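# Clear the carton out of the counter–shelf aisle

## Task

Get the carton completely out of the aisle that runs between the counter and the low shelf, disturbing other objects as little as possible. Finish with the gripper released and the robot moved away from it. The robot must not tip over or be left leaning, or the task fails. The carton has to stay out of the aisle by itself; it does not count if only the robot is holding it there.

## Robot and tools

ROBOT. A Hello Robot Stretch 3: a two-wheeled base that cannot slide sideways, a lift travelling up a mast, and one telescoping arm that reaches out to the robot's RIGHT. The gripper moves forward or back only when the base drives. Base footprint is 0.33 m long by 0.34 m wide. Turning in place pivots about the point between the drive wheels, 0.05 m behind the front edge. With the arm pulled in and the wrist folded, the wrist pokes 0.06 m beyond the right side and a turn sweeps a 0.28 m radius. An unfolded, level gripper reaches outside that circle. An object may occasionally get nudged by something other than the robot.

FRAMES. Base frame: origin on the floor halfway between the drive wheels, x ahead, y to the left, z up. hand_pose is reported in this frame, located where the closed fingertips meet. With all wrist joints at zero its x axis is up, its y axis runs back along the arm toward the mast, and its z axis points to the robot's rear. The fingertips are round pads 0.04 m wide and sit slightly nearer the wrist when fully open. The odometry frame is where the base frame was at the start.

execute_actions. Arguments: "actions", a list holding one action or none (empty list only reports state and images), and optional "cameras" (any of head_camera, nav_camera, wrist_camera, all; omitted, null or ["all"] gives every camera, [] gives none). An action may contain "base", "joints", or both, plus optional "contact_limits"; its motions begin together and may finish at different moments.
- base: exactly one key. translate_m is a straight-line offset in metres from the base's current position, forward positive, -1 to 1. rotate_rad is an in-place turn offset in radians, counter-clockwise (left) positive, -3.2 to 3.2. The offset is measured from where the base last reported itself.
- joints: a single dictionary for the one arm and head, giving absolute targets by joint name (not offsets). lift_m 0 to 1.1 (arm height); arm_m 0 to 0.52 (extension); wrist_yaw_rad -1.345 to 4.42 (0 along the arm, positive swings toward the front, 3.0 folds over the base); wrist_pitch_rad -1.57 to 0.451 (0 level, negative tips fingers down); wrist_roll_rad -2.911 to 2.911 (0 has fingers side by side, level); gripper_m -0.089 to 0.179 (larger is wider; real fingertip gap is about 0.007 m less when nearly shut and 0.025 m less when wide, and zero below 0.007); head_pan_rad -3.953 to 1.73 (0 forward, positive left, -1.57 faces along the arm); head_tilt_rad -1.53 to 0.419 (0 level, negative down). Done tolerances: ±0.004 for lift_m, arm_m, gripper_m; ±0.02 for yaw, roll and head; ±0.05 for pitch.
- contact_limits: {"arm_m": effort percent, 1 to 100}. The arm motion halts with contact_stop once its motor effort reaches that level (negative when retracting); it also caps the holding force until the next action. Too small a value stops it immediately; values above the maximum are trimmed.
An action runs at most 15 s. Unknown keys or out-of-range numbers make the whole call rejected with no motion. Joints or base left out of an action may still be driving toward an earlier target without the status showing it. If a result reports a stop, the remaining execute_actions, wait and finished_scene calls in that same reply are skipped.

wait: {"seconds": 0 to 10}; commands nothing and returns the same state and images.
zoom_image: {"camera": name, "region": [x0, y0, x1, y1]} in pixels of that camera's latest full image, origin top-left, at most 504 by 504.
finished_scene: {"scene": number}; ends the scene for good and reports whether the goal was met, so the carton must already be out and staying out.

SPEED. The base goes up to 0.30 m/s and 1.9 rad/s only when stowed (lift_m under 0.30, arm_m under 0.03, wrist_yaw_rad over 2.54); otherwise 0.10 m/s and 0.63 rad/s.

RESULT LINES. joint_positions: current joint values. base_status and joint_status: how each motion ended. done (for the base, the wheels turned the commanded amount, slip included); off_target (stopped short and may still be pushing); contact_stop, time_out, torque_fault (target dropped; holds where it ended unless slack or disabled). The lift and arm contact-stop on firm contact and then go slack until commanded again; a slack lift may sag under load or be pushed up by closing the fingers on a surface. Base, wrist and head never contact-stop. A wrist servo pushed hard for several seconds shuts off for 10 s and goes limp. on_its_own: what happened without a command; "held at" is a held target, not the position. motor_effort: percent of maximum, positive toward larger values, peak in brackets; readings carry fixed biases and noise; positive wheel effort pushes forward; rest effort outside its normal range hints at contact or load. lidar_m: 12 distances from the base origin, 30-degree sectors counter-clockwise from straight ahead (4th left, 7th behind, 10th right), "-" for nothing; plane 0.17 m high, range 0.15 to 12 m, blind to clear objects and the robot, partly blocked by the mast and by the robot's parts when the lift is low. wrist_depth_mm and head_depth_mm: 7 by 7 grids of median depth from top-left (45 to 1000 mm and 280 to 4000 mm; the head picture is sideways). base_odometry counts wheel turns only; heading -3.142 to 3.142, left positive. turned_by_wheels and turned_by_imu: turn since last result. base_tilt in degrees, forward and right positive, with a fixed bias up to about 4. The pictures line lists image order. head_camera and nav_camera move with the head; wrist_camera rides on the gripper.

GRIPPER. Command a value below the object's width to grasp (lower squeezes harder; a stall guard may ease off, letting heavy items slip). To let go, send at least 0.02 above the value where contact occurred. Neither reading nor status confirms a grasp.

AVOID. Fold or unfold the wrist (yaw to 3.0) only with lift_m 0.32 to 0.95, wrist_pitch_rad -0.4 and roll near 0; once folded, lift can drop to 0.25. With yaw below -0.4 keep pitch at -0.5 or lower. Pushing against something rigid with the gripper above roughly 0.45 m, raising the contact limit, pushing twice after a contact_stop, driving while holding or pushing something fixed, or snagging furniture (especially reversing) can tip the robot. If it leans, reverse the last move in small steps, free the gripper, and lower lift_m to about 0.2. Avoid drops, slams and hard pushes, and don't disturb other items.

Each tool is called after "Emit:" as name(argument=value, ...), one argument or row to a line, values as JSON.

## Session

Emit:
execute_actions(
  actions=[
    {"joints":{"head_tilt_rad":-0.9}},
  ],
)

Scene clock: 1.07 s.
base_odometry: x=+0.000 y=+0.000 heading=+0.000 (m, m, rad; odometry frame)
turned_by_wheels: +0.000 (rad since the last result)
turned_by_imu: +0.000 (rad since the last result)
base_tilt: forward=+0.9 right=+0.8 (deg)
lidar_m: 1.08 1.01 1.38 1.70 1.73 2.16 2.02 1.16 0.76 0.67 0.67 1.33
head_depth_mm: 1573 1745 1853 1596 1411 1240 1099 / 1559 1816 1963 1640 1407 1237 1098 / 1538 1781 1952 1639 1406 1230 1099 / 1523 1751 1947 1631 1404 1234 1096 / 1504 1737 1908 1630 1399 1227 1093 / 1469 1720 1879 1525 1392 1227 1091 / 1450 1644 1308 1355 1390 1222 1086
base_status: not commanded
joint_positions: lift_m=+0.587 arm_m=-0.002 wrist_yaw_rad=+3.097 wrist_pitch_rad=-0.471 wrist_roll_rad=-0.015 gripper_m=+0.037 head_pan_rad=+0.014 head_tilt_rad=-0.888
joint_status: all done
motor_effort: left_wheel=-1(0) right_wheel=+0(0) lift_m=+18(18) arm_m=+0(0) wrist_yaw_rad=+1(1) wrist_pitch_rad=+5(5) wrist_roll_rad=+0(0) gripper_m=+0(0) head_pan_rad=-1(1) head_tilt_rad=-7(51) (%)
hand_pose: x=-0.0114 y=+0.0746 z=+0.5882 quat_wxyz=(+0.180, +0.686, +0.151, +0.689) (m; base frame)
wrist_depth_mm: - - - - - - - / - - - - - - - / - - - - - - - / - - - - - - - / - 991 985 973 998 963 966 / 853 864 - 831 804 818 808 / 764 747 747 730 728 721 732
pictures: head_camera (sideways: a quarter turn clockwise sets it upright), nav_camera (sideways: a quarter turn counterclockwise sets it upright), wrist_camera
Images, in order (width x height): head_camera 896x504, nav_camera 672x504, wrist_camera 644x364.

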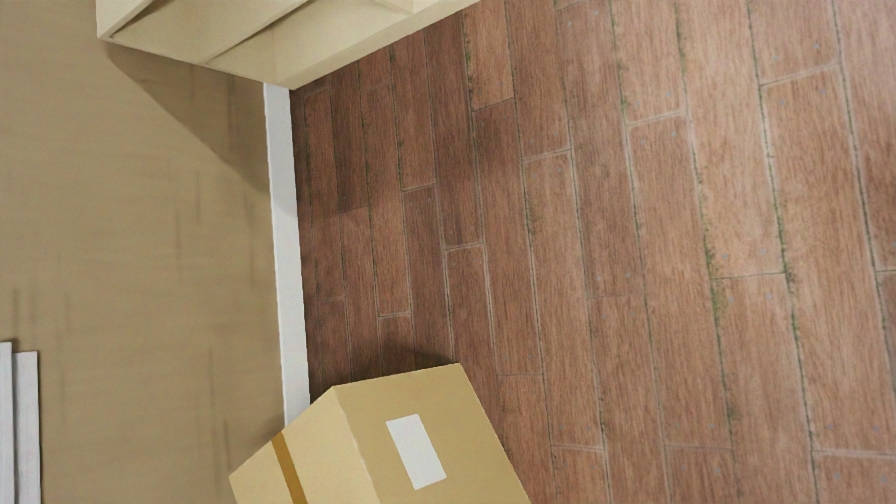

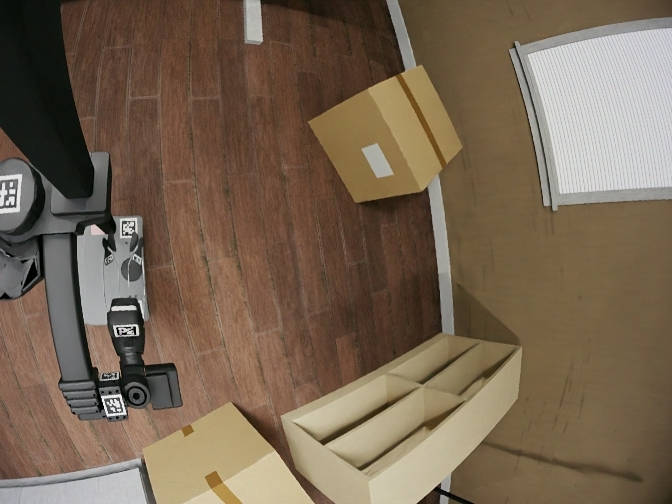

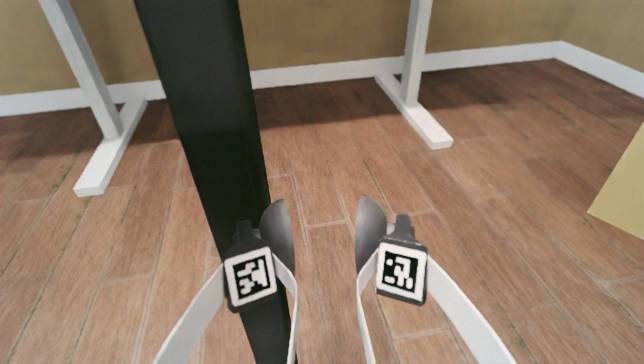

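Emit:
execute_actions(
  actions=[
    {"base":{"rotate_rad":-1.4},"joints":{"lift_m":0.62,"head_tilt_rad":-0.95}},
  ],
)

Scene clock: 5.87 s.
base_odometry: x=+0.000 y=+0.000 heading=-1.400 (m, m, rad; odometry frame)
turned_by_wheels: -1.400 (rad since the last result)
turned_by_imu: -1.418 (rad since the last result)
base_tilt: forward=+0.8 right=+0.9 (deg)
lidar_m: 0.67 0.67 1.33 1.03 1.02 1.39 1.70 1.40 2.08 2.03 0.97 0.74
head_depth_mm: 839 733 853 1074 1345 1215 1091 / 1077 1040 1002 1131 1344 1215 1092 / 2665 2239 1341 1132 1353 1210 1088 / 2620 2236 1236 1106 1318 1209 1086 / 2611 2237 1237 1100 1308 1205 1084 / 2636 2226 1263 1095 1331 1207 1086 / 2166 2197 1316 1428 1352 1203 1078
base_status: done
joint_positions: lift_m=+0.620 arm_m=-0.002 wrist_yaw_rad=+3.097 wrist_pitch_rad=-0.472 wrist_roll_rad=-0.015 gripper_m=+0.037 head_pan_rad=+0.014 head_tilt_rad=-0.938
joint_status: all done
motor_effort: left_wheel=+1(4) right_wheel=-3(5) lift_m=+21(21) arm_m=+0(0) wrist_yaw_rad=+1(1) wrist_pitch_rad=+6(5) wrist_roll_rad=+0(0) gripper_m=+0(1) head_pan_rad=-1(1) head_tilt_rad=-7(16) (%)
hand_pose: x=-0.0115 y=+0.0745 z=+0.6206 quat_wxyz=(+0.180, +0.686, +0.151, +0.689) (m; base frame)
wrist_depth_mm: - - - - - - - / - - - - - - - / - - - - - - - / - - - - - - - / - - - - - 989 965 / 897 908 - 898 831 890 862 / 798 787 772 762 778 759 755
pictures: head_camera (sideways: a quarter turn clockwise sets it upright), nav_camera (sideways: a quarter turn counterclockwise sets it upright), wrist_camera
Images, in order (width x height): head_camera 896x504, nav_camera 672x504, wrist_camera 644x364.

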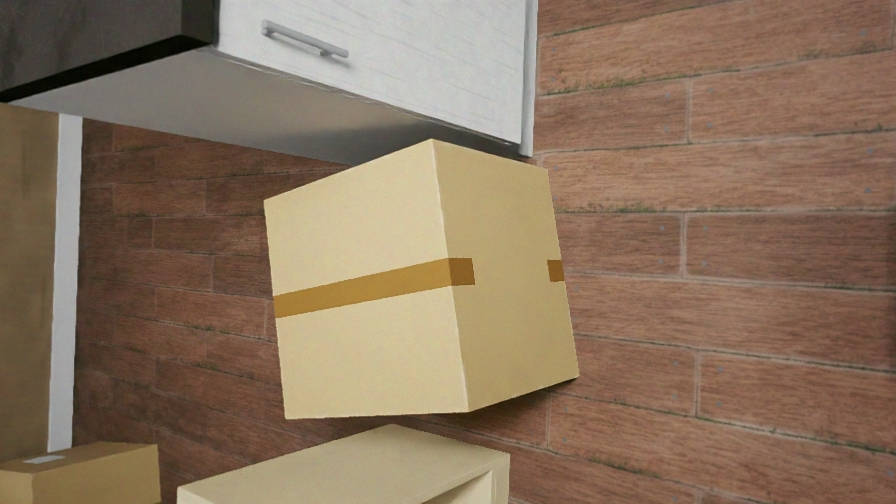

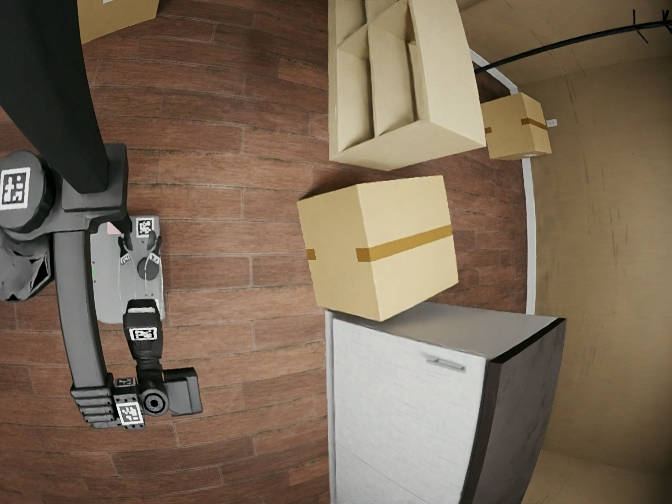

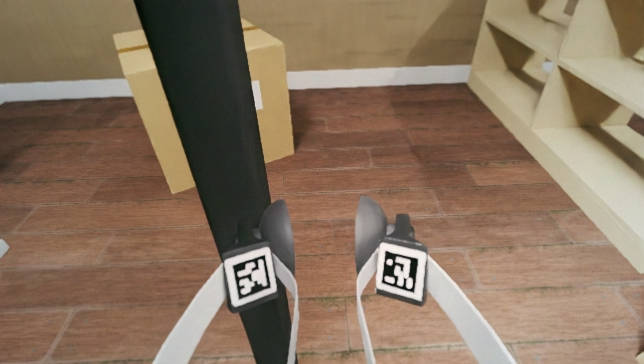

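Emit:
execute_actions(
  actions=[
    {"base":{"rotate_rad":0.2}},
  ],
  cameras=[],
)

Emit:
execute_actions(
  actions=[
    {"base":{"translate_m":0.55},"joints":{"head_tilt_rad":-1.25}},
  ],
  cameras=[],
)

Emit:
execute_actions(
  actions=[
    {"base":{"rotate_rad":-0.22}},
  ],
  cameras=[],
)

Emit:
execute_actions(
  actions=[
    {"base":{"translate_m":0.2}},
  ],
)

Scene clock: 11.97 s.
base_odometry: x=+0.000 y=+0.000 heading=-1.200 (m, m, rad; odometry frame)
turned_by_wheels: +0.200 (rad since the last result)
turned_by_imu: +0.203 (rad since the last result)
base_tilt: forward=+0.9 right=+0.7 (deg)
lidar_m: 0.67 0.92 1.72 1.01 1.01 1.38 1.40 1.95 2.02 1.48 0.83 0.69
head_depth_mm: 2571 2258 1325 1082 1320 1219 1094 / 2629 2260 1250 1113 1336 1211 1093 / 2633 2250 1245 1104 1319 1217 1088 / 2662 2230 1238 1104 1323 1207 1084 / 2279 2220 1482 1172 1334 1208 1082 / 2181 1205 1216 1458 1356 1204 1081 / 2587 1168 1309 1496 1359 1208 1081
base_status: done
joint_positions: lift_m=+0.620 arm_m=-0.002 wrist_yaw_rad=+3.097 wrist_pitch_rad=-0.472 wrist_roll_rad=-0.015 gripper_m=+0.037 head_pan_rad=+0.014 head_tilt_rad=-0.938
joint_status: not commanded
motor_effort: left_wheel=-2(5) right_wheel=+2(6) lift_m=+21(21) arm_m=+0(1) wrist_yaw_rad=+0(1) wrist_pitch_rad=+5(5) wrist_roll_rad=+0(0) gripper_m=+0(1) head_pan_rad=+0(0) head_tilt_rad=-7(7) (%)
hand_pose: x=-0.0115 y=+0.0745 z=+0.6206 quat_wxyz=(+0.180, +0.686, +0.151, +0.689) (m; base frame)
wrist_depth_mm: - - - - - - - / - - - - - - - / - - - - - - - / - - - - - - - / - - - - - - 972 / 877 926 - 873 840 857 833 / 776 794 768 759 768 767 754
pictures: none
No camera images: the call's "cameras" was empty. Leave "cameras" out to get every camera's image.

Scene clock: 18.67 s.
base_odometry: x=+0.199 y=-0.513 heading=-1.200 (m, m, rad; odometry frame)
turned_by_wheels: +0.000 (rad since the last result)
turned_by_imu: +0.003 (rad since the last result)
base_tilt: forward=+0.8 right=+0.8 (deg)
lidar_m: - 0.15 0.97 1.59 1.24 1.85 1.95 2.54 2.18 0.39 0.16 0.15
head_depth_mm: 1703 1570 1430 895 842 - - / 1703 1558 961 891 841 1188 1096 / 1697 1555 960 891 838 1190 1090 / 1697 1545 956 886 843 - - / 1677 1549 1345 906 853 - - / 1681 963 996 1168 1232 1168 1088 / 1680 802 767 957 1231 1153 -
base_status: done
joint_positions: lift_m=+0.620 arm_m=-0.002 wrist_yaw_rad=+3.097 wrist_pitch_rad=-0.472 wrist_roll_rad=-0.015 gripper_m=+0.037 head_pan_rad=+0.014 head_tilt_rad=-1.235
joint_status: all done
motor_effort: left_wheel=-3(4) right_wheel=+3(6) lift_m=+21(21) arm_m=+0(0) wrist_yaw_rad=+1(1) wrist_pitch_rad=+5(5) wrist_roll_rad=+0(0) gripper_m=+1(0) head_pan_rad=+0(0) head_tilt_rad=-9(32) (%)
hand_pose: x=-0.0115 y=+0.0745 z=+0.6206 quat_wxyz=(+0.180, +0.686, +0.151, +0.689) (m; base frame)
wrist_depth_mm: - - - - - 870 520 / - - - - - 911 891 / - - - - - 825 752 / - - - - - 976 431 / - - - - - 882 463 / 887 898 - 897 851 784 532 / 778 774 774 750 759 606 572
pictures: none
No camera images: the call's "cameras" was empty. Leave "cameras" out to get every camera's image.

Scene clock: 20.07 s.
base_odometry: x=+0.199 y=-0.513 heading=-1.420 (m, m, rad; odometry frame)
turned_by_wheels: -0.220 (rad since the last result)
turned_by_imu: -0.223 (rad since the last result)
base_tilt: forward=+0.8 right=+0.8 (deg)
lidar_m: - - 0.15 1.56 1.16 1.21 1.91 1.95 2.25 0.62 0.21 0.15
head_depth_mm: 1707 1544 992 922 962 - - / 1700 1562 974 894 857 1189 1100 / 1702 1544 963 890 857 1194 1085 / 1691 1547 962 891 845 - - / 1698 1545 955 888 835 - - / 1688 1548 1409 1281 1219 1167 1087 / 1677 1536 1011 1022 1212 1158 -
base_status: done
joint_positions: lift_m=+0.620 arm_m=-0.002 wrist_yaw_rad=+3.097 wrist_pitch_rad=-0.472 wrist_roll_rad=-0.015 gripper_m=+0.037 head_pan_rad=+0.014 head_tilt_rad=-1.235
joint_status: not commanded
motor_effort: left_wheel=+1(4) right_wheel=-3(6) lift_m=+21(21) arm_m=+0(0) wrist_yaw_rad=+1(1) wrist_pitch_rad=+6(5) wrist_roll_rad=+0(0) gripper_m=-1(0) head_pan_rad=-1(0) head_tilt_rad=-9(9) (%)
hand_pose: x=-0.0115 y=+0.0745 z=+0.6206 quat_wxyz=(+0.180, +0.686, +0.151, +0.689) (m; base frame)
wrist_depth_mm: - - - - 950 541 484 / 972 - - - - 957 398 / - - - - - 709 446 / - - - - - 523 520 / - - - - 942 585 583 / 881 904 - 882 814 650 369 / 796 798 776 758 759 327 326
pictures: none
No camera images: the call's "cameras" was empty. Leave "cameras" out to get every camera's image.

Scene clock: 23.07 s.
base_odometry: x=+0.229 y=-0.710 heading=-1.420 (m, m, rad; odometry frame)
turned_by_wheels: +0.000 (rad since the last result)
turned_by_imu: -0.009 (rad since the last result)
base_tilt: forward=+0.8 right=+0.8 (deg)
lidar_m: - - 0.34 0.33 1.27 1.29 2.04 2.13 2.26 0.19 0.15 -
head_depth_mm: 1701 1573 999 897 843 - - / 1697 1555 1446 895 831 1163 1099 / 1705 1554 1433 890 831 800 1088 / 1692 1557 1420 891 830 - - / 1693 1550 1430 888 827 - - / 1675 1548 1423 1325 1222 1154 1090 / 1676 1536 1414 1018 1022 1144 -
base_status: translate_m off_target (by the wheels' count: +0.1997 of +0.2000)
joint_positions: lift_m=+0.620 arm_m=-0.002 wrist_yaw_rad=+3.097 wrist_pitch_rad=-0.472 wrist_roll_rad=-0.015 gripper_m=+0.037 head_pan_rad=+0.014 head_tilt_rad=-1.235
joint_status: not commanded
on_its_own: left_wheel is at rest, and its effort (+24) is outside its rest range (-18 to +18); right_wheel is at rest, and its effort (+36) is outside its rest range (-18 to +18)
motor_effort: left_wheel=+24(50) right_wheel=+36(38) lift_m=+21(21) arm_m=+0(0) wrist_yaw_rad=+1(1) wrist_pitch_rad=+5(5) wrist_roll_rad=+0(0) gripper_m=-1(0) head_pan_rad=+0(0) head_tilt_rad=-8(9) (%)
hand_pose: x=-0.0115 y=+0.0745 z=+0.6206 quat_wxyz=(+0.180, +0.686, +0.151, +0.689) (m; base frame)
wrist_depth_mm: - - - - 506 488 495 / - - - - 395 397 397 / - - - - 423 436 445 / - - - - 482 486 513 / - - - - 548 556 922 / 892 881 - 887 676 667 841 / 788 794 771 765 339 329 328
pictures: head_camera (sideways: a quarter turn clockwise sets it upright), nav_camera (sideways: a quarter turn counterclockwise sets it upright), wrist_camera
Images, in order (width x height): head_camera 896x504, nav_camera 672x504, wrist_camera 644x364.

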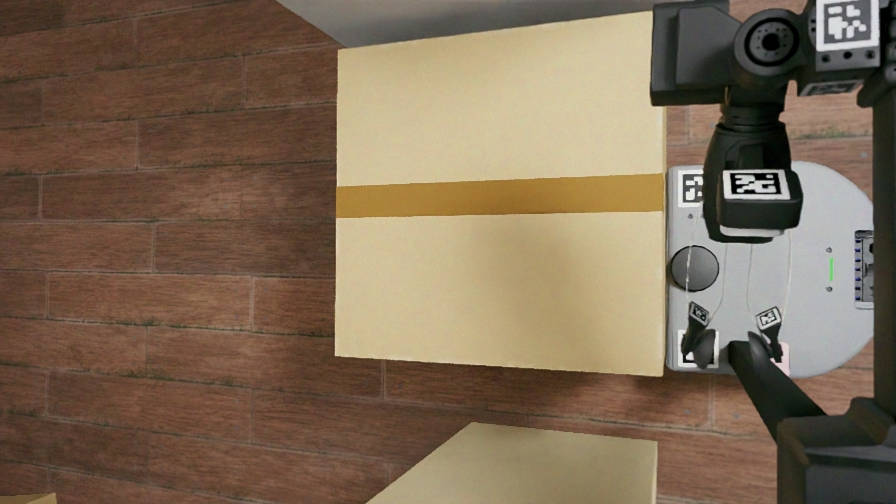

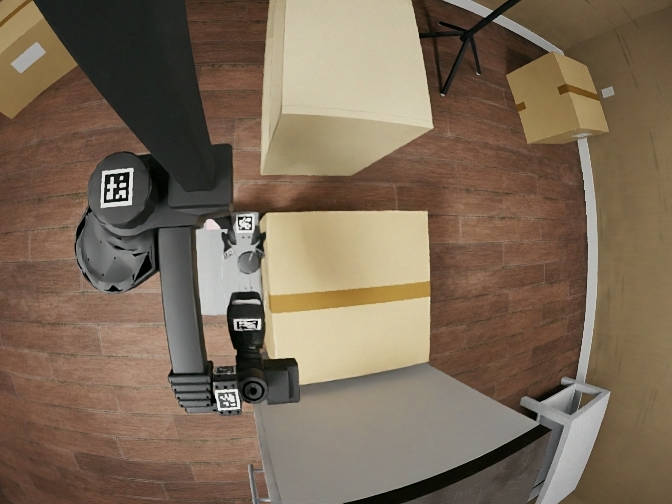

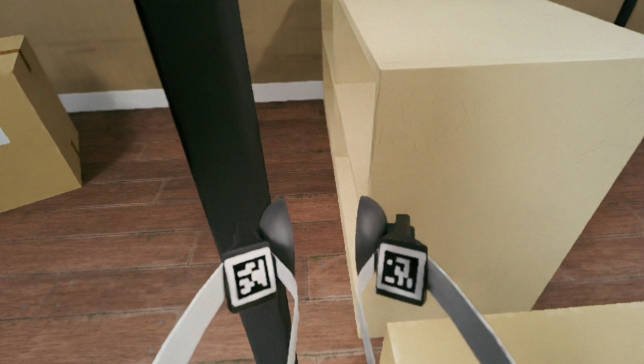

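Emit:
execute_actions(
  actions=[
    {"base":{"translate_m":0.4}},
  ],
  cameras=["nav_camera","head_camera"],
)

Scene clock: 29.57 s.
base_odometry: x=+0.290 y=-1.105 heading=-1.419 (m, m, rad; odometry frame)
turned_by_wheels: +0.001 (rad since the last result)
turned_by_imu: -0.208 (rad since the last result)
base_tilt: forward=+0.8 right=+0.7 (deg)
lidar_m: - - 0.33 0.29 0.29 1.43 1.62 2.37 0.44 0.19 0.15 -
head_depth_mm: 1697 1564 1439 879 841 - - / 1706 1561 1449 891 836 1169 1101 / 1693 1558 1439 892 833 802 1088 / 1685 1547 1430 889 832 - - / 1682 1552 1432 888 827 - - / 1672 1546 1426 1322 1217 1157 1088 / 1668 1535 1419 1314 1230 940 -
base_status: translate_m off_target (by the wheels' count: +0.3996 of +0.4000)
joint_positions: lift_m=+0.620 arm_m=-0.002 wrist_yaw_rad=+3.097 wrist_pitch_rad=-0.472 wrist_roll_rad=-0.015 gripper_m=+0.037 head_pan_rad=+0.014 head_tilt_rad=-1.235
joint_status: not commanded
on_its_own: left_wheel is at rest, and its effort (+40) is outside its rest range (-18 to +18); right_wheel is at rest, and its effort (+24) is outside its rest range (-18 to +18)
motor_effort: left_wheel=+40(50) right_wheel=+24(37) lift_m=+21(21) arm_m=+0(1) wrist_yaw_rad=+1(1) wrist_pitch_rad=+5(5) wrist_roll_rad=+0(0) gripper_m=+0(1) head_pan_rad=+0(0) head_tilt_rad=-8(8) (%)
hand_pose: x=-0.0115 y=+0.0745 z=+0.6206 quat_wxyz=(+0.180, +0.686, +0.151, +0.689) (m; base frame)
wrist_depth_mm: - - 540 533 - - - / - 378 368 365 395 - - / - 333 - 390 435 - - / - 368 - 433 - - - / - 428 435 497 971 - 983 / 918 872 - 576 814 860 849 / 786 775 597 698 340 326 324
pictures: head_camera (sideways: a quarter turn clockwise sets it upright), nav_camera (sideways: a quarter turn counterclockwise sets it upright)
Images, in order (width x height): head_camera 896x504, nav_camera 672x504.

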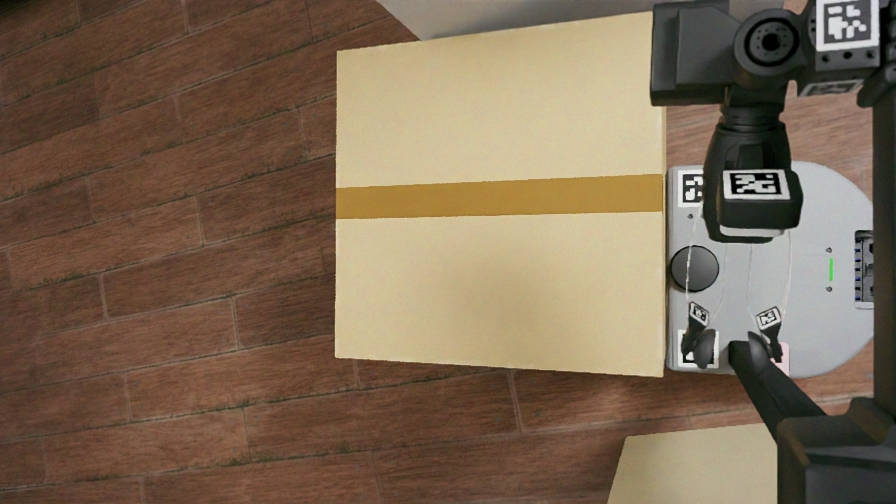

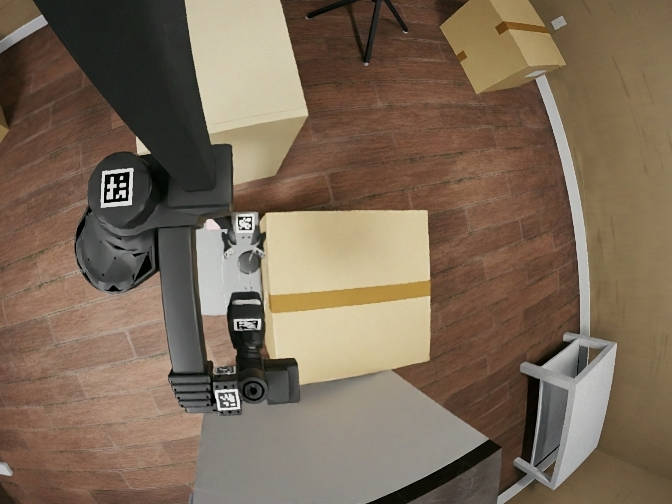

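Emit:
execute_actions(
  actions=[
    {"base":{"translate_m":-0.1}},
  ],
  cameras=[],
)

Emit:
execute_actions(
  actions=[
    {"base":{"rotate_rad":0.5}},
  ],
  cameras=[],
)

Emit:
execute_actions(
  actions=[
    {"base":{"translate_m":-0.3}},
  ],
  cameras=[],
)

Emit:
execute_actions(
  actions=[
    {"base":{"rotate_rad":-0.32}},
  ],
  cameras=["nav_camera","head_camera"],
)

Scene clock: 36.17 s.
base_odometry: x=+0.275 y=-1.006 heading=-1.419 (m, m, rad; odometry frame)
turned_by_wheels: +0.000 (rad since the last result)
turned_by_imu: +0.000 (rad since the last result)
base_tilt: forward=+0.9 right=+0.6 (deg)
lidar_m: 0.15 0.15 0.31 0.27 0.27 1.34 1.55 2.29 2.48 0.41 0.21 0.16
head_depth_mm: 1718 1563 984 888 944 - - / 1694 1564 960 896 859 1187 1100 / 1696 1560 959 888 854 1195 1088 / 1692 1548 960 886 854 - - / 1680 1549 955 885 853 - - / 1673 1538 1419 1313 1224 1157 1085 / 1665 1525 1420 1321 1032 878 -
base_status: done
joint_positions: lift_m=+0.620 arm_m=-0.002 wrist_yaw_rad=+3.097 wrist_pitch_rad=-0.472 wrist_roll_rad=-0.015 gripper_m=+0.037 head_pan_rad=+0.014 head_tilt_rad=-1.235
joint_status: not commanded
motor_effort: left_wheel=-1(37) right_wheel=+0(23) lift_m=+21(21) arm_m=+0(1) wrist_yaw_rad=+1(1) wrist_pitch_rad=+6(6) wrist_roll_rad=+0(0) gripper_m=+0(0) head_pan_rad=-1(1) head_tilt_rad=-8(9) (%)
hand_pose: x=-0.0115 y=+0.0745 z=+0.6206 quat_wxyz=(+0.180, +0.686, +0.151, +0.689) (m; base frame)
wrist_depth_mm: - - 534 529 513 - - / - - 367 359 378 406 - / - - - 365 400 - - / - - - 407 447 - - / - - - 464 527 995 981 / 908 869 - 538 660 848 858 / 789 778 746 658 720 335 327
pictures: none
No camera images: the call's "cameras" was empty. Leave "cameras" out to get every camera's image.

Scene clock: 37.90 s.
base_odometry: x=+0.275 y=-1.006 heading=-0.920 (m, m, rad; odometry frame)
turned_by_wheels: +0.500 (rad since the last result)
turned_by_imu: +0.507 (rad since the last result)
base_tilt: forward=+0.8 right=+0.8 (deg)
lidar_m: 0.15 0.31 0.27 0.27 1.40 1.52 2.28 2.51 0.41 0.22 0.16 0.15
head_depth_mm: 1706 1563 1442 898 836 - - / 1691 1562 961 895 833 1037 1098 / 1690 1553 1414 890 842 1180 1093 / 1696 1555 1431 1305 854 - - / 1638 1547 1423 1332 1235 - - / 1629 1543 1427 986 1100 1156 1082 / 1639 1544 1422 702 762 1124 -
base_status: done
joint_positions: lift_m=+0.620 arm_m=-0.002 wrist_yaw_rad=+3.097 wrist_pitch_rad=-0.472 wrist_roll_rad=-0.015 gripper_m=+0.037 head_pan_rad=+0.014 head_tilt_rad=-1.235
joint_status: not commanded
motor_effort: left_wheel=-2(5) right_wheel=+2(5) lift_m=+21(21) arm_m=+0(0) wrist_yaw_rad=+1(1) wrist_pitch_rad=+5(5) wrist_roll_rad=+0(0) gripper_m=-1(0) head_pan_rad=+0(1) head_tilt_rad=-9(8) (%)
hand_pose: x=-0.0115 y=+0.0745 z=+0.6206 quat_wxyz=(+0.180, +0.686, +0.151, +0.689) (m; base frame)
wrist_depth_mm: - - - - 514 499 491 / - - - - 354 349 337 / - - - - 349 324 307 / - - - - 389 361 334 / - - - 945 426 401 374 / 891 908 - 810 531 461 429 / 783 772 767 698 591 519 753
pictures: none
No camera images: the call's "cameras" was empty. Leave "cameras" out to get every camera's image.

Scene clock: 42.10 s.
base_odometry: x=+0.093 y=-0.768 heading=-0.920 (m, m, rad; odometry frame)
turned_by_wheels: +0.000 (rad since the last result)
turned_by_imu: -0.001 (rad since the last result)
base_tilt: forward=+0.9 right=+0.8 (deg)
lidar_m: 0.43 0.42 0.98 1.62 1.21 1.90 1.99 2.41 2.15 0.35 0.38 0.41
head_depth_mm: 1715 1042 969 901 1079 - - / 1699 1042 958 921 1224 1187 1101 / 1688 1038 959 1053 1243 1197 1088 / 1691 1549 956 1239 1240 - - / 1693 1536 1421 1319 1236 - - / 1678 1526 991 1178 1228 1171 1084 / 1666 801 765 910 1227 1157 -
base_status: done
joint_positions: lift_m=+0.620 arm_m=-0.002 wrist_yaw_rad=+3.097 wrist_pitch_rad=-0.472 wrist_roll_rad=-0.015 gripper_m=+0.037 head_pan_rad=+0.014 head_tilt_rad=-1.235
joint_status: not commanded
motor_effort: left_wheel=-2(6) right_wheel=+2(2) lift_m=+21(21) arm_m=+0(1) wrist_yaw_rad=+1(1) wrist_pitch_rad=+5(5) wrist_roll_rad=+0(0) gripper_m=-1(0) head_pan_rad=+0(1) head_tilt_rad=-8(9) (%)
hand_pose: x=-0.0115 y=+0.0745 z=+0.6206 quat_wxyz=(+0.180, +0.686, +0.151, +0.689) (m; base frame)
wrist_depth_mm: - - - - - 890 489 / - - - - - 947 381 / - - - - - 819 396 / - - - - - 686 431 / - - - - - 822 478 / 915 894 - 875 860 617 540 / 790 782 785 760 767 673 621
pictures: none
No camera images: the call's "cameras" was empty. Leave "cameras" out to get every camera's image.

Scene clock: 43.73 s.
base_odometry: x=+0.093 y=-0.768 heading=-1.240 (m, m, rad; odometry frame)
turned_by_wheels: -0.320 (rad since the last result)
turned_by_imu: -0.324 (rad since the last result)
base_tilt: forward=+0.8 right=+0.8 (deg)
lidar_m: 0.41 0.46 0.42 0.99 1.21 1.25 1.91 1.99 2.24 0.48 0.35 0.42
head_depth_mm: 1713 851 856 864 925 - - / 1688 1045 977 1060 1222 1190 1097 / 1694 1039 963 1061 1233 1197 1084 / 1699 1037 958 1129 1239 - - / 1690 1036 954 1195 1226 - - / 1677 1543 1388 1310 1231 1167 1085 / 1672 1552 1421 1155 1211 1150 -
base_status: done
joint_positions: lift_m=+0.620 arm_m=-0.002 wrist_yaw_rad=+3.097 wrist_pitch_rad=-0.472 wrist_roll_rad=-0.015 gripper_m=+0.037 head_pan_rad=+0.014 head_tilt_rad=-1.235
joint_status: not commanded
motor_effort: left_wheel=+1(5) right_wheel=-3(6) lift_m=+21(21) arm_m=+0(1) wrist_yaw_rad=+1(0) wrist_pitch_rad=+5(5) wrist_roll_rad=+0(0) gripper_m=+1(1) head_pan_rad=+0(1) head_tilt_rad=-8(8) (%)
hand_pose: x=-0.0115 y=+0.0745 z=+0.6206 quat_wxyz=(+0.180, +0.686, +0.151, +0.689) (m; base frame)
wrist_depth_mm: - - - - 957 499 488 / - - - - - 445 451 / - - - - 834 491 503 / - - - - 955 553 573 / - - - - 649 616 687 / 896 912 - 863 774 762 835 / 779 783 766 784 763 767 736
pictures: head_camera (sideways: a quarter turn clockwise sets it upright), nav_camera (sideways: a quarter turn counterclockwise sets it upright)
Images, in order (width x height): head_camera 896x504, nav_camera 672x504.

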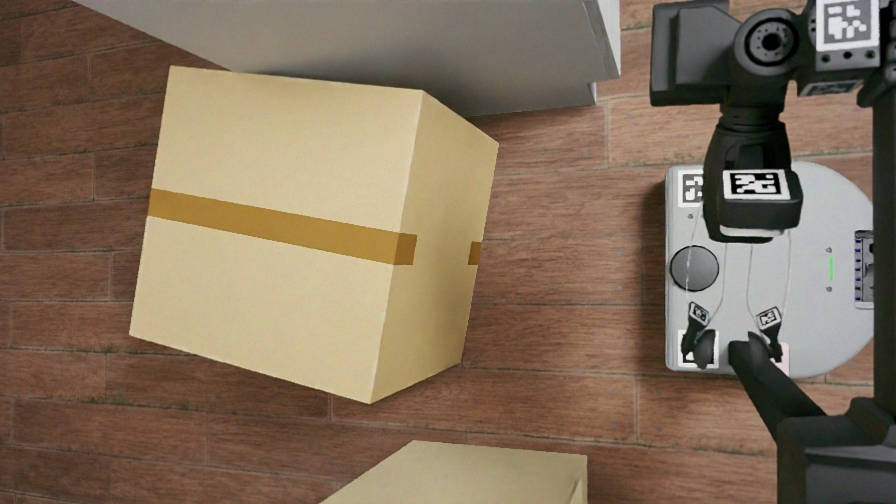

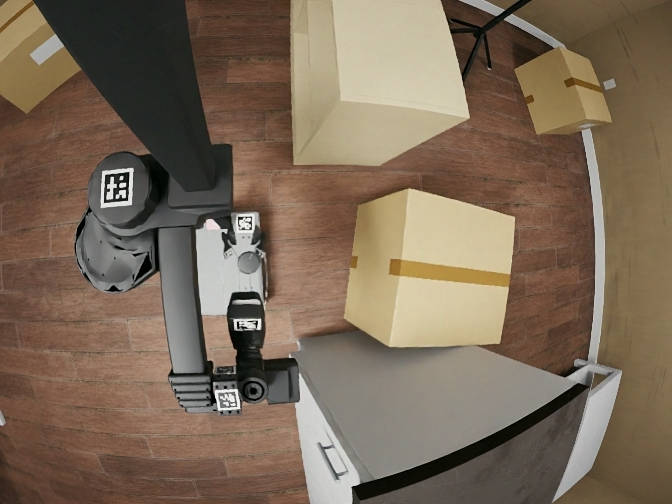

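Emit:
execute_actions(
  actions=[
    {"base":{"rotate_rad":-0.05}},
  ],
  cameras=[],
)

Emit:
execute_actions(
  actions=[
    {"base":{"translate_m":0.3}},
  ],
  cameras=[],
)

Emit:
execute_actions(
  actions=[
    {"base":{"rotate_rad":0.12}},
  ],
  cameras=[],
)

Emit:
execute_actions(
  actions=[
    {"base":{"translate_m":0.25}},
  ],
  cameras=["nav_camera","head_camera"],
)

Scene clock: 48.97 s.
base_odometry: x=+0.093 y=-0.768 heading=-1.289 (m, m, rad; odometry frame)
turned_by_wheels: -0.050 (rad since the last result)
turned_by_imu: -0.050 (rad since the last result)
base_tilt: forward=+0.9 right=+0.6 (deg)
lidar_m: 0.41 0.45 0.42 0.99 1.21 1.23 1.91 1.99 2.26 0.61 0.35 0.42
head_depth_mm: 1652 774 798 822 900 - - / 1697 1042 973 1065 1222 1189 1098 / 1682 1037 962 1070 1248 1195 1089 / 1686 1036 958 1121 1238 - - / 1689 1036 958 1162 1236 - - / 1677 1520 968 1292 1235 1169 1087 / 1662 1530 1423 1231 1203 1157 -
base_status: done
joint_positions: lift_m=+0.620 arm_m=-0.002 wrist_yaw_rad=+3.097 wrist_pitch_rad=-0.472 wrist_roll_rad=-0.015 gripper_m=+0.037 head_pan_rad=+0.014 head_tilt_rad=-1.235
joint_status: not commanded
motor_effort: left_wheel=+1(4) right_wheel=-3(5) lift_m=+21(21) arm_m=+0(0) wrist_yaw_rad=+0(0) wrist_pitch_rad=+5(5) wrist_roll_rad=+0(0) gripper_m=+0(0) head_pan_rad=+0(0) head_tilt_rad=-8(9) (%)
hand_pose: x=-0.0115 y=+0.0745 z=+0.6206 quat_wxyz=(+0.180, +0.686, +0.151, +0.689) (m; base frame)
wrist_depth_mm: - - - - 615 497 485 / - - - - - 449 476 / - - - - 811 513 530 / - - - - 675 577 610 / - - - - 643 669 918 / 890 895 - 855 820 792 857 / 787 768 751 767 775 759 564
pictures: none
No camera images: the call's "cameras" was empty. Leave "cameras" out to get every camera's image.

Scene clock: 53.23 s.
base_odometry: x=+0.176 y=-1.056 heading=-1.289 (m, m, rad; odometry frame)
turned_by_wheels: +0.000 (rad since the last result)
turned_by_imu: +0.002 (rad since the last result)
base_tilt: forward=+0.8 right=+0.7 (deg)
lidar_m: - 0.15 0.19 0.38 0.39 1.42 2.21 2.26 0.32 0.30 0.15 -
head_depth_mm: 1698 1556 1422 769 791 - - / 1697 1550 959 899 843 1179 1100 / 1698 1551 957 891 840 1194 1087 / 1705 1550 959 890 845 - - / 1690 1542 954 889 846 - - / 1682 1539 1414 893 854 1164 1085 / 1663 1538 1429 1316 1218 1135 -
base_status: done
joint_positions: lift_m=+0.620 arm_m=-0.002 wrist_yaw_rad=+3.097 wrist_pitch_rad=-0.472 wrist_roll_rad=-0.015 gripper_m=+0.037 head_pan_rad=+0.014 head_tilt_rad=-1.235
joint_status: not commanded
motor_effort: left_wheel=+1(5) right_wheel=-3(4) lift_m=+21(21) arm_m=+0(0) wrist_yaw_rad=+1(0) wrist_pitch_rad=+5(5) wrist_roll_rad=+0(0) gripper_m=+0(1) head_pan_rad=+0(0) head_tilt_rad=-9(8) (%)
hand_pose: x=-0.0115 y=+0.0745 z=+0.6206 quat_wxyz=(+0.180, +0.686, +0.151, +0.689) (m; base frame)
wrist_depth_mm: - - 547 515 509 - - / - - 432 436 461 - - / - - - 482 502 - - / - - - 537 585 - - / - - - 623 659 994 958 / 922 905 - 706 811 373 370 / 795 792 766 759 720 334 322
pictures: none
No camera images: the call's "cameras" was empty. Leave "cameras" out to get every camera's image.

Scene clock: 54.47 s.
base_odometry: x=+0.176 y=-1.056 heading=-1.169 (m, m, rad; odometry frame)
turned_by_wheels: +0.120 (rad since the last result)
turned_by_imu: +0.122 (rad since the last result)
base_tilt: forward=+0.8 right=+0.7 (deg)
lidar_m: - 0.15 0.22 0.38 1.42 1.44 2.26 2.26 0.31 0.24 0.15 -
head_depth_mm: 1706 1553 1437 872 841 - - / 1700 1558 1440 895 833 1171 1098 / 1697 1549 959 892 837 1178 1087 / 1683 1538 956 884 843 - - / 1688 1544 966 886 853 - - / 1686 1540 1421 1310 1197 1168 1086 / 1674 1536 1423 1312 1176 1137 -
base_status: done
joint_positions: lift_m=+0.620 arm_m=-0.002 wrist_yaw_rad=+3.097 wrist_pitch_rad=-0.472 wrist_roll_rad=-0.015 gripper_m=+0.037 head_pan_rad=+0.014 head_tilt_rad=-1.235
joint_status: not commanded
motor_effort: left_wheel=-2(5) right_wheel=+3(5) lift_m=+22(22) arm_m=+0(0) wrist_yaw_rad=+1(1) wrist_pitch_rad=+5(6) wrist_roll_rad=+0(0) gripper_m=+0(1) head_pan_rad=-1(0) head_tilt_rad=-9(9) (%)
hand_pose: x=-0.0115 y=+0.0745 z=+0.6206 quat_wxyz=(+0.180, +0.686, +0.151, +0.689) (m; base frame)
wrist_depth_mm: - - - 527 509 550 - / - - 432 434 441 446 - / - - - 484 487 506 - / - - - 545 547 - - / - - - 628 614 954 - / 925 893 - 729 747 379 371 / 793 807 748 773 759 333 324
pictures: none
No camera images: the call's "cameras" was empty. Leave "cameras" out to get every camera's image.

Scene clock: 57.90 s.
base_odometry: x=+0.274 y=-1.286 heading=-1.169 (m, m, rad; odometry frame)
turned_by_wheels: +0.001 (rad since the last result)
turned_by_imu: -0.253 (rad since the last result)
base_tilt: forward=+0.8 right=+0.7 (deg)
lidar_m: - - 0.15 0.19 0.39 1.48 2.27 2.33 0.34 0.19 0.15 -
head_depth_mm: 1666 1557 732 693 757 - - / 1686 1558 1435 884 843 1174 1097 / 1695 1551 1424 892 833 801 1090 / 1681 1545 1431 888 828 - - / 1681 1534 1428 889 828 - - / 1676 1534 1419 884 824 1153 1084 / 1675 1543 1420 1317 1218 1139 -
base_status: translate_m off_target (by the wheels' count: +0.2496 of +0.2500)
joint_positions: lift_m=+0.620 arm_m=-0.002 wrist_yaw_rad=+3.097 wrist_pitch_rad=-0.472 wrist_roll_rad=-0.015 gripper_m=+0.037 head_pan_rad=+0.014 head_tilt_rad=-1.237
joint_status: not commanded
on_its_own: left_wheel is at rest, and its effort (+46) is outside its rest range (-18 to +18); right_wheel is at rest, and its effort (+35) is outside its rest range (-18 to +18)
motor_effort: left_wheel=+46(54) right_wheel=+35(58) lift_m=+21(21) arm_m=+0(0) wrist_yaw_rad=+1(1) wrist_pitch_rad=+5(6) wrist_roll_rad=+0(0) gripper_m=+0(1) head_pan_rad=+0(1) head_tilt_rad=-8(9) (%)
hand_pose: x=-0.0115 y=+0.0744 z=+0.6205 quat_wxyz=(+0.180, +0.686, +0.151, +0.689) (m; base frame)
wrist_depth_mm: - - 541 526 - - - / - 406 427 447 - - - / - 442 - 495 - - - / - - - 553 - - - / - - 565 639 - 991 425 / 921 914 - 743 393 374 370 / 777 767 745 772 338 330 323
pictures: head_camera (sideways: a quarter turn clockwise sets it upright), nav_camera (sideways: a quarter turn counterclockwise sets it upright)
Images, in order (width x height): head_camera 896x504, nav_camera 672x504.

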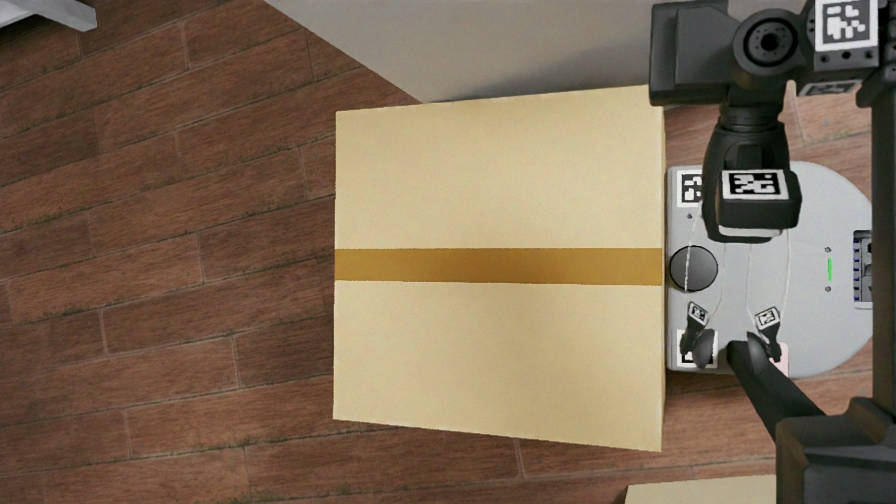

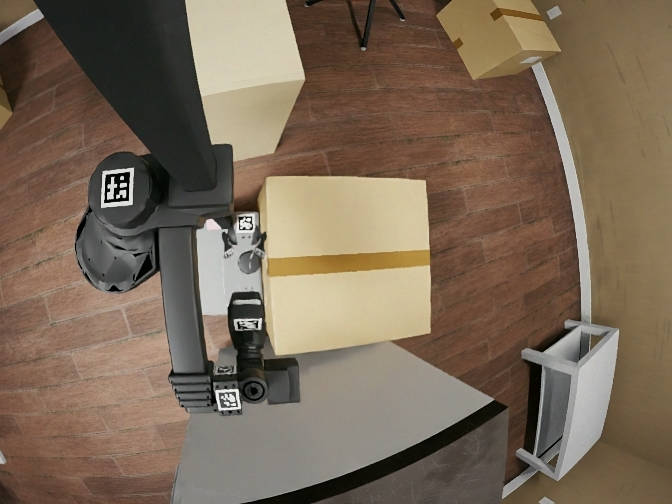

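Emit:
execute_actions(
  actions=[
    {"base":{"translate_m":-0.07}},
  ],
  cameras=[],
)

Emit:
execute_actions(
  actions=[
    {"base":{"rotate_rad":0.3}},
  ],
  cameras=[],
)

Emit:
execute_actions(
  actions=[
    {"base":{"translate_m":-0.5}},
  ],
  cameras=["head_camera"],
)

Emit:
execute_actions(
  actions=[
    {"base":{"rotate_rad":-3.2},"joints":{"head_pan_rad":-3.14,"head_tilt_rad":-1.1}},
  ],
)

Scene clock: 69.40 s.
base_odometry: x=+0.246 y=-1.221 heading=-1.169 (m, m, rad; odometry frame)
turned_by_wheels: +0.000 (rad since the last result)
turned_by_imu: +0.000 (rad since the last result)
base_tilt: forward=+0.8 right=+0.8 (deg)
lidar_m: - 0.15 0.17 0.37 0.37 1.42 2.21 2.27 0.36 0.32 0.17 0.15
head_depth_mm: 1677 1562 665 722 795 - - / 1703 1554 1420 892 856 1182 1098 / 1695 1550 962 890 849 1195 1089 / 1689 1547 957 888 847 - - / 1672 1546 954 886 845 - - / 1684 1541 964 887 843 1164 1088 / 1668 1533 1418 1314 1216 1137 -
base_status: done
joint_positions: lift_m=+0.620 arm_m=-0.002 wrist_yaw_rad=+3.097 wrist_pitch_rad=-0.472 wrist_roll_rad=-0.015 gripper_m=+0.037 head_pan_rad=+0.014 head_tilt_rad=-1.237
joint_status: not commanded
motor_effort: left_wheel=+0(42) right_wheel=-1(34) lift_m=+21(21) arm_m=-1(1) wrist_yaw_rad=+1(1) wrist_pitch_rad=+5(5) wrist_roll_rad=+0(0) gripper_m=+0(2) head_pan_rad=-1(1) head_tilt_rad=-8(7) (%)
hand_pose: x=-0.0115 y=+0.0744 z=+0.6205 quat_wxyz=(+0.180, +0.686, +0.151, +0.689) (m; base frame)
wrist_depth_mm: - - 541 532 561 - - / - - 418 438 472 - - / - - - 476 528 - - / - - - 535 606 - - / - - - 620 - - 431 / 923 902 - 714 490 374 366 / 789 801 781 756 502 329 325
pictures: none
No camera images: the call's "cameras" was empty. Leave "cameras" out to get every camera's image.

Scene clock: 70.87 s.
base_odometry: x=+0.246 y=-1.221 heading=-0.869 (m, m, rad; odometry frame)
turned_by_wheels: +0.300 (rad since the last result)
turned_by_imu: +0.304 (rad since the last result)
base_tilt: forward=+0.8 right=+0.7 (deg)
lidar_m: - 0.15 0.26 0.37 1.42 1.46 2.27 2.74 0.32 0.22 0.15 -
head_depth_mm: 1702 1555 1441 893 847 - - / 1692 1561 1438 893 836 1169 1099 / 1683 1553 961 891 837 1177 1089 / 1688 1549 960 888 848 - - / 1686 1547 1405 887 853 - - / 1683 1546 1418 1319 1218 1167 1082 / 1634 1538 1419 1317 1101 1139 -
base_status: done
joint_positions: lift_m=+0.620 arm_m=-0.002 wrist_yaw_rad=+3.097 wrist_pitch_rad=-0.472 wrist_roll_rad=-0.015 gripper_m=+0.037 head_pan_rad=+0.014 head_tilt_rad=-1.237
joint_status: not commanded
motor_effort: left_wheel=-2(5) right_wheel=+2(6) lift_m=+21(21) arm_m=+0(1) wrist_yaw_rad=+0(1) wrist_pitch_rad=+6(5) wrist_roll_rad=+0(0) gripper_m=+1(0) head_pan_rad=+1(1) head_tilt_rad=-8(8) (%)
hand_pose: x=-0.0115 y=+0.0744 z=+0.6205 quat_wxyz=(+0.180, +0.686, +0.151, +0.689) (m; base frame)
wrist_depth_mm: - - - 537 509 508 - / - - - 429 425 418 - / - - - 474 470 455 - / - - - 535 528 533 - / - - - 614 595 951 - / 890 907 - 709 710 405 848 / 803 769 772 758 773 334 323
pictures: none
No camera images: the call's "cameras" was empty. Leave "cameras" out to get every camera's image.

Scene clock: 77.07 s.
base_odometry: x=-0.077 y=-0.839 heading=-0.869 (m, m, rad; odometry frame)
turned_by_wheels: +0.000 (rad since the last result)
turned_by_imu: -0.002 (rad since the last result)
base_tilt: forward=+0.9 right=+0.8 (deg)
lidar_m: 0.60 0.58 1.10 1.67 1.20 1.74 2.10 1.78 2.12 0.89 0.41 0.42
head_depth_mm: 1695 927 868 863 1237 - - / 1693 1048 1052 1222 1245 1185 1095 / 1690 1040 1031 1312 1244 1197 1084 / 1132 1035 1103 1328 1241 - - / 1673 1034 1182 1324 1239 - - / 1675 1539 1409 1322 1232 1164 1083 / 1685 1151 1113 1275 1233 1154 -
base_status: done
joint_positions: lift_m=+0.620 arm_m=-0.002 wrist_yaw_rad=+3.097 wrist_pitch_rad=-0.472 wrist_roll_rad=-0.015 gripper_m=+0.037 head_pan_rad=+0.014 head_tilt_rad=-1.237
joint_status: not commanded
motor_effort: left_wheel=-2(6) right_wheel=+2(3) lift_m=+21(21) arm_m=-1(0) wrist_yaw_rad=+1(0) wrist_pitch_rad=+5(6) wrist_roll_rad=+0(0) gripper_m=-1(0) head_pan_rad=+0(1) head_tilt_rad=-8(8) (%)
hand_pose: x=-0.0115 y=+0.0744 z=+0.6205 quat_wxyz=(+0.180, +0.686, +0.151, +0.689) (m; base frame)
wrist_depth_mm: - - - - - - 591 / 995 - - - - - - / - - - - - - 721 / - - - - - - 591 / - - - - - 925 660 / 907 894 - 882 848 805 764 / 781 797 770 770 765 759 756
pictures: head_camera (sideways: a quarter turn clockwise sets it upright)
Images, in order (width x height): head_camera 896x504.

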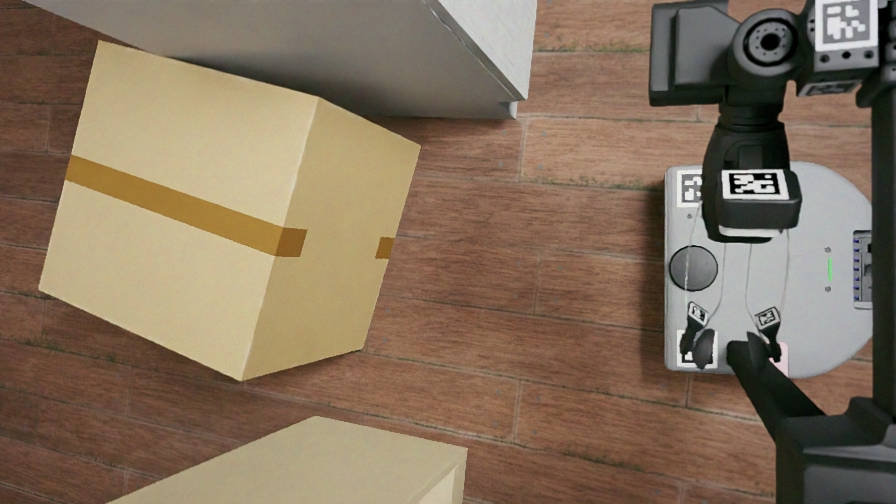

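Scene clock: 83.10 s.
base_odometry: x=-0.077 y=-0.839 heading=+2.214 (m, m, rad; odometry frame)
turned_by_wheels: -3.200 (rad since the last result)
turned_by_imu: -3.242 (rad since the last result)
base_tilt: forward=+0.8 right=+0.7 (deg)
lidar_m: 2.10 1.78 2.15 1.13 0.43 0.41 0.60 0.59 0.58 1.68 1.16 1.22
head_depth_mm: 764 758 747 739 - - 1084 / 2060 1180 1060 1084 - - 1084 / 2048 1194 1057 1074 - - 1055 / 2054 1186 1054 1183 - - 1056 / 2034 1191 1071 1322 1296 - 1055 / 2028 1765 1106 1380 1286 1158 1049 / 1976 1761 1563 1279 1269 - -
base_status: done
joint_positions: lift_m=+0.620 arm_m=-0.002 wrist_yaw_rad=+3.097 wrist_pitch_rad=-0.472 wrist_roll_rad=-0.015 gripper_m=+0.037 head_pan_rad=-3.133 head_tilt_rad=-1.100
joint_status: all done
motor_effort: left_wheel=+1(4) right_wheel=-3(5) lift_m=+21(21) arm_m=-1(1) wrist_yaw_rad=+1(1) wrist_pitch_rad=+5(5) wrist_roll_rad=+0(0) gripper_m=+0(1) head_pan_rad=-3(35) head_tilt_rad=+0(19) (%)
hand_pose: x=-0.0115 y=+0.0744 z=+0.6205 quat_wxyz=(+0.180, +0.686, +0.151, +0.689) (m; base frame)
wrist_depth_mm: 398 511 - - - - - / 383 534 - - - - - / 379 568 - - - - - / 390 558 - - - - - / 423 553 951 - - - 996 / 484 549 - 857 858 848 862 / 582 609 748 754 761 760 758
pictures: head_camera (sideways: a quarter turn clockwise sets it upright), nav_camera (sideways: a quarter turn counterclockwise sets it upright), wrist_camera
Images, in order (width x height): head_camera 896x504, nav_camera 672x504, wrist_camera 644x364.

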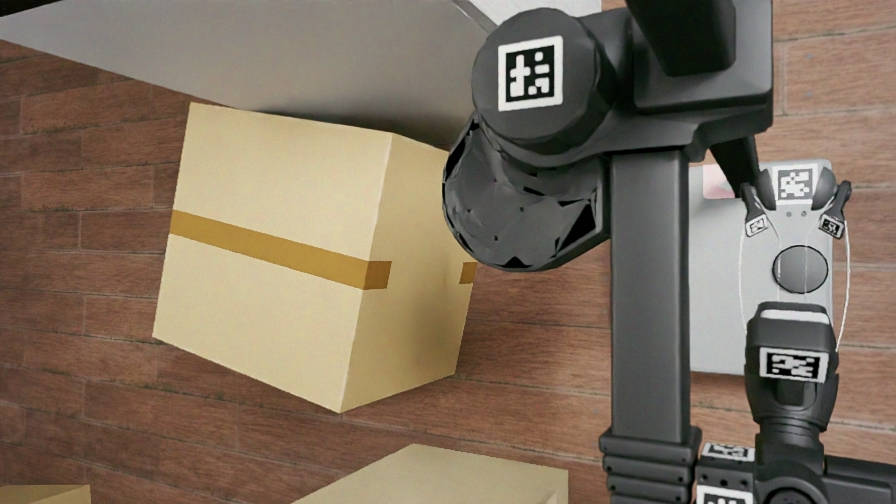

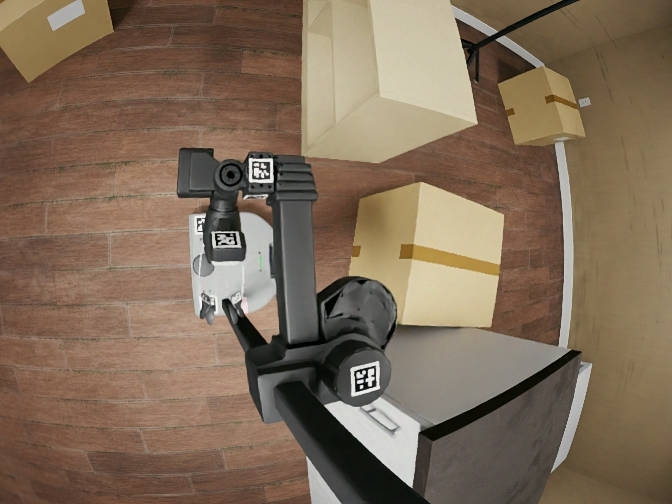

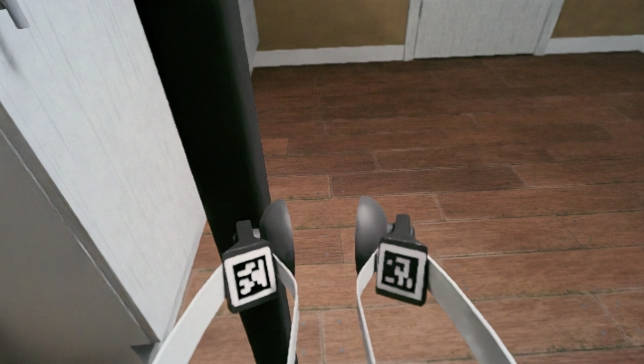

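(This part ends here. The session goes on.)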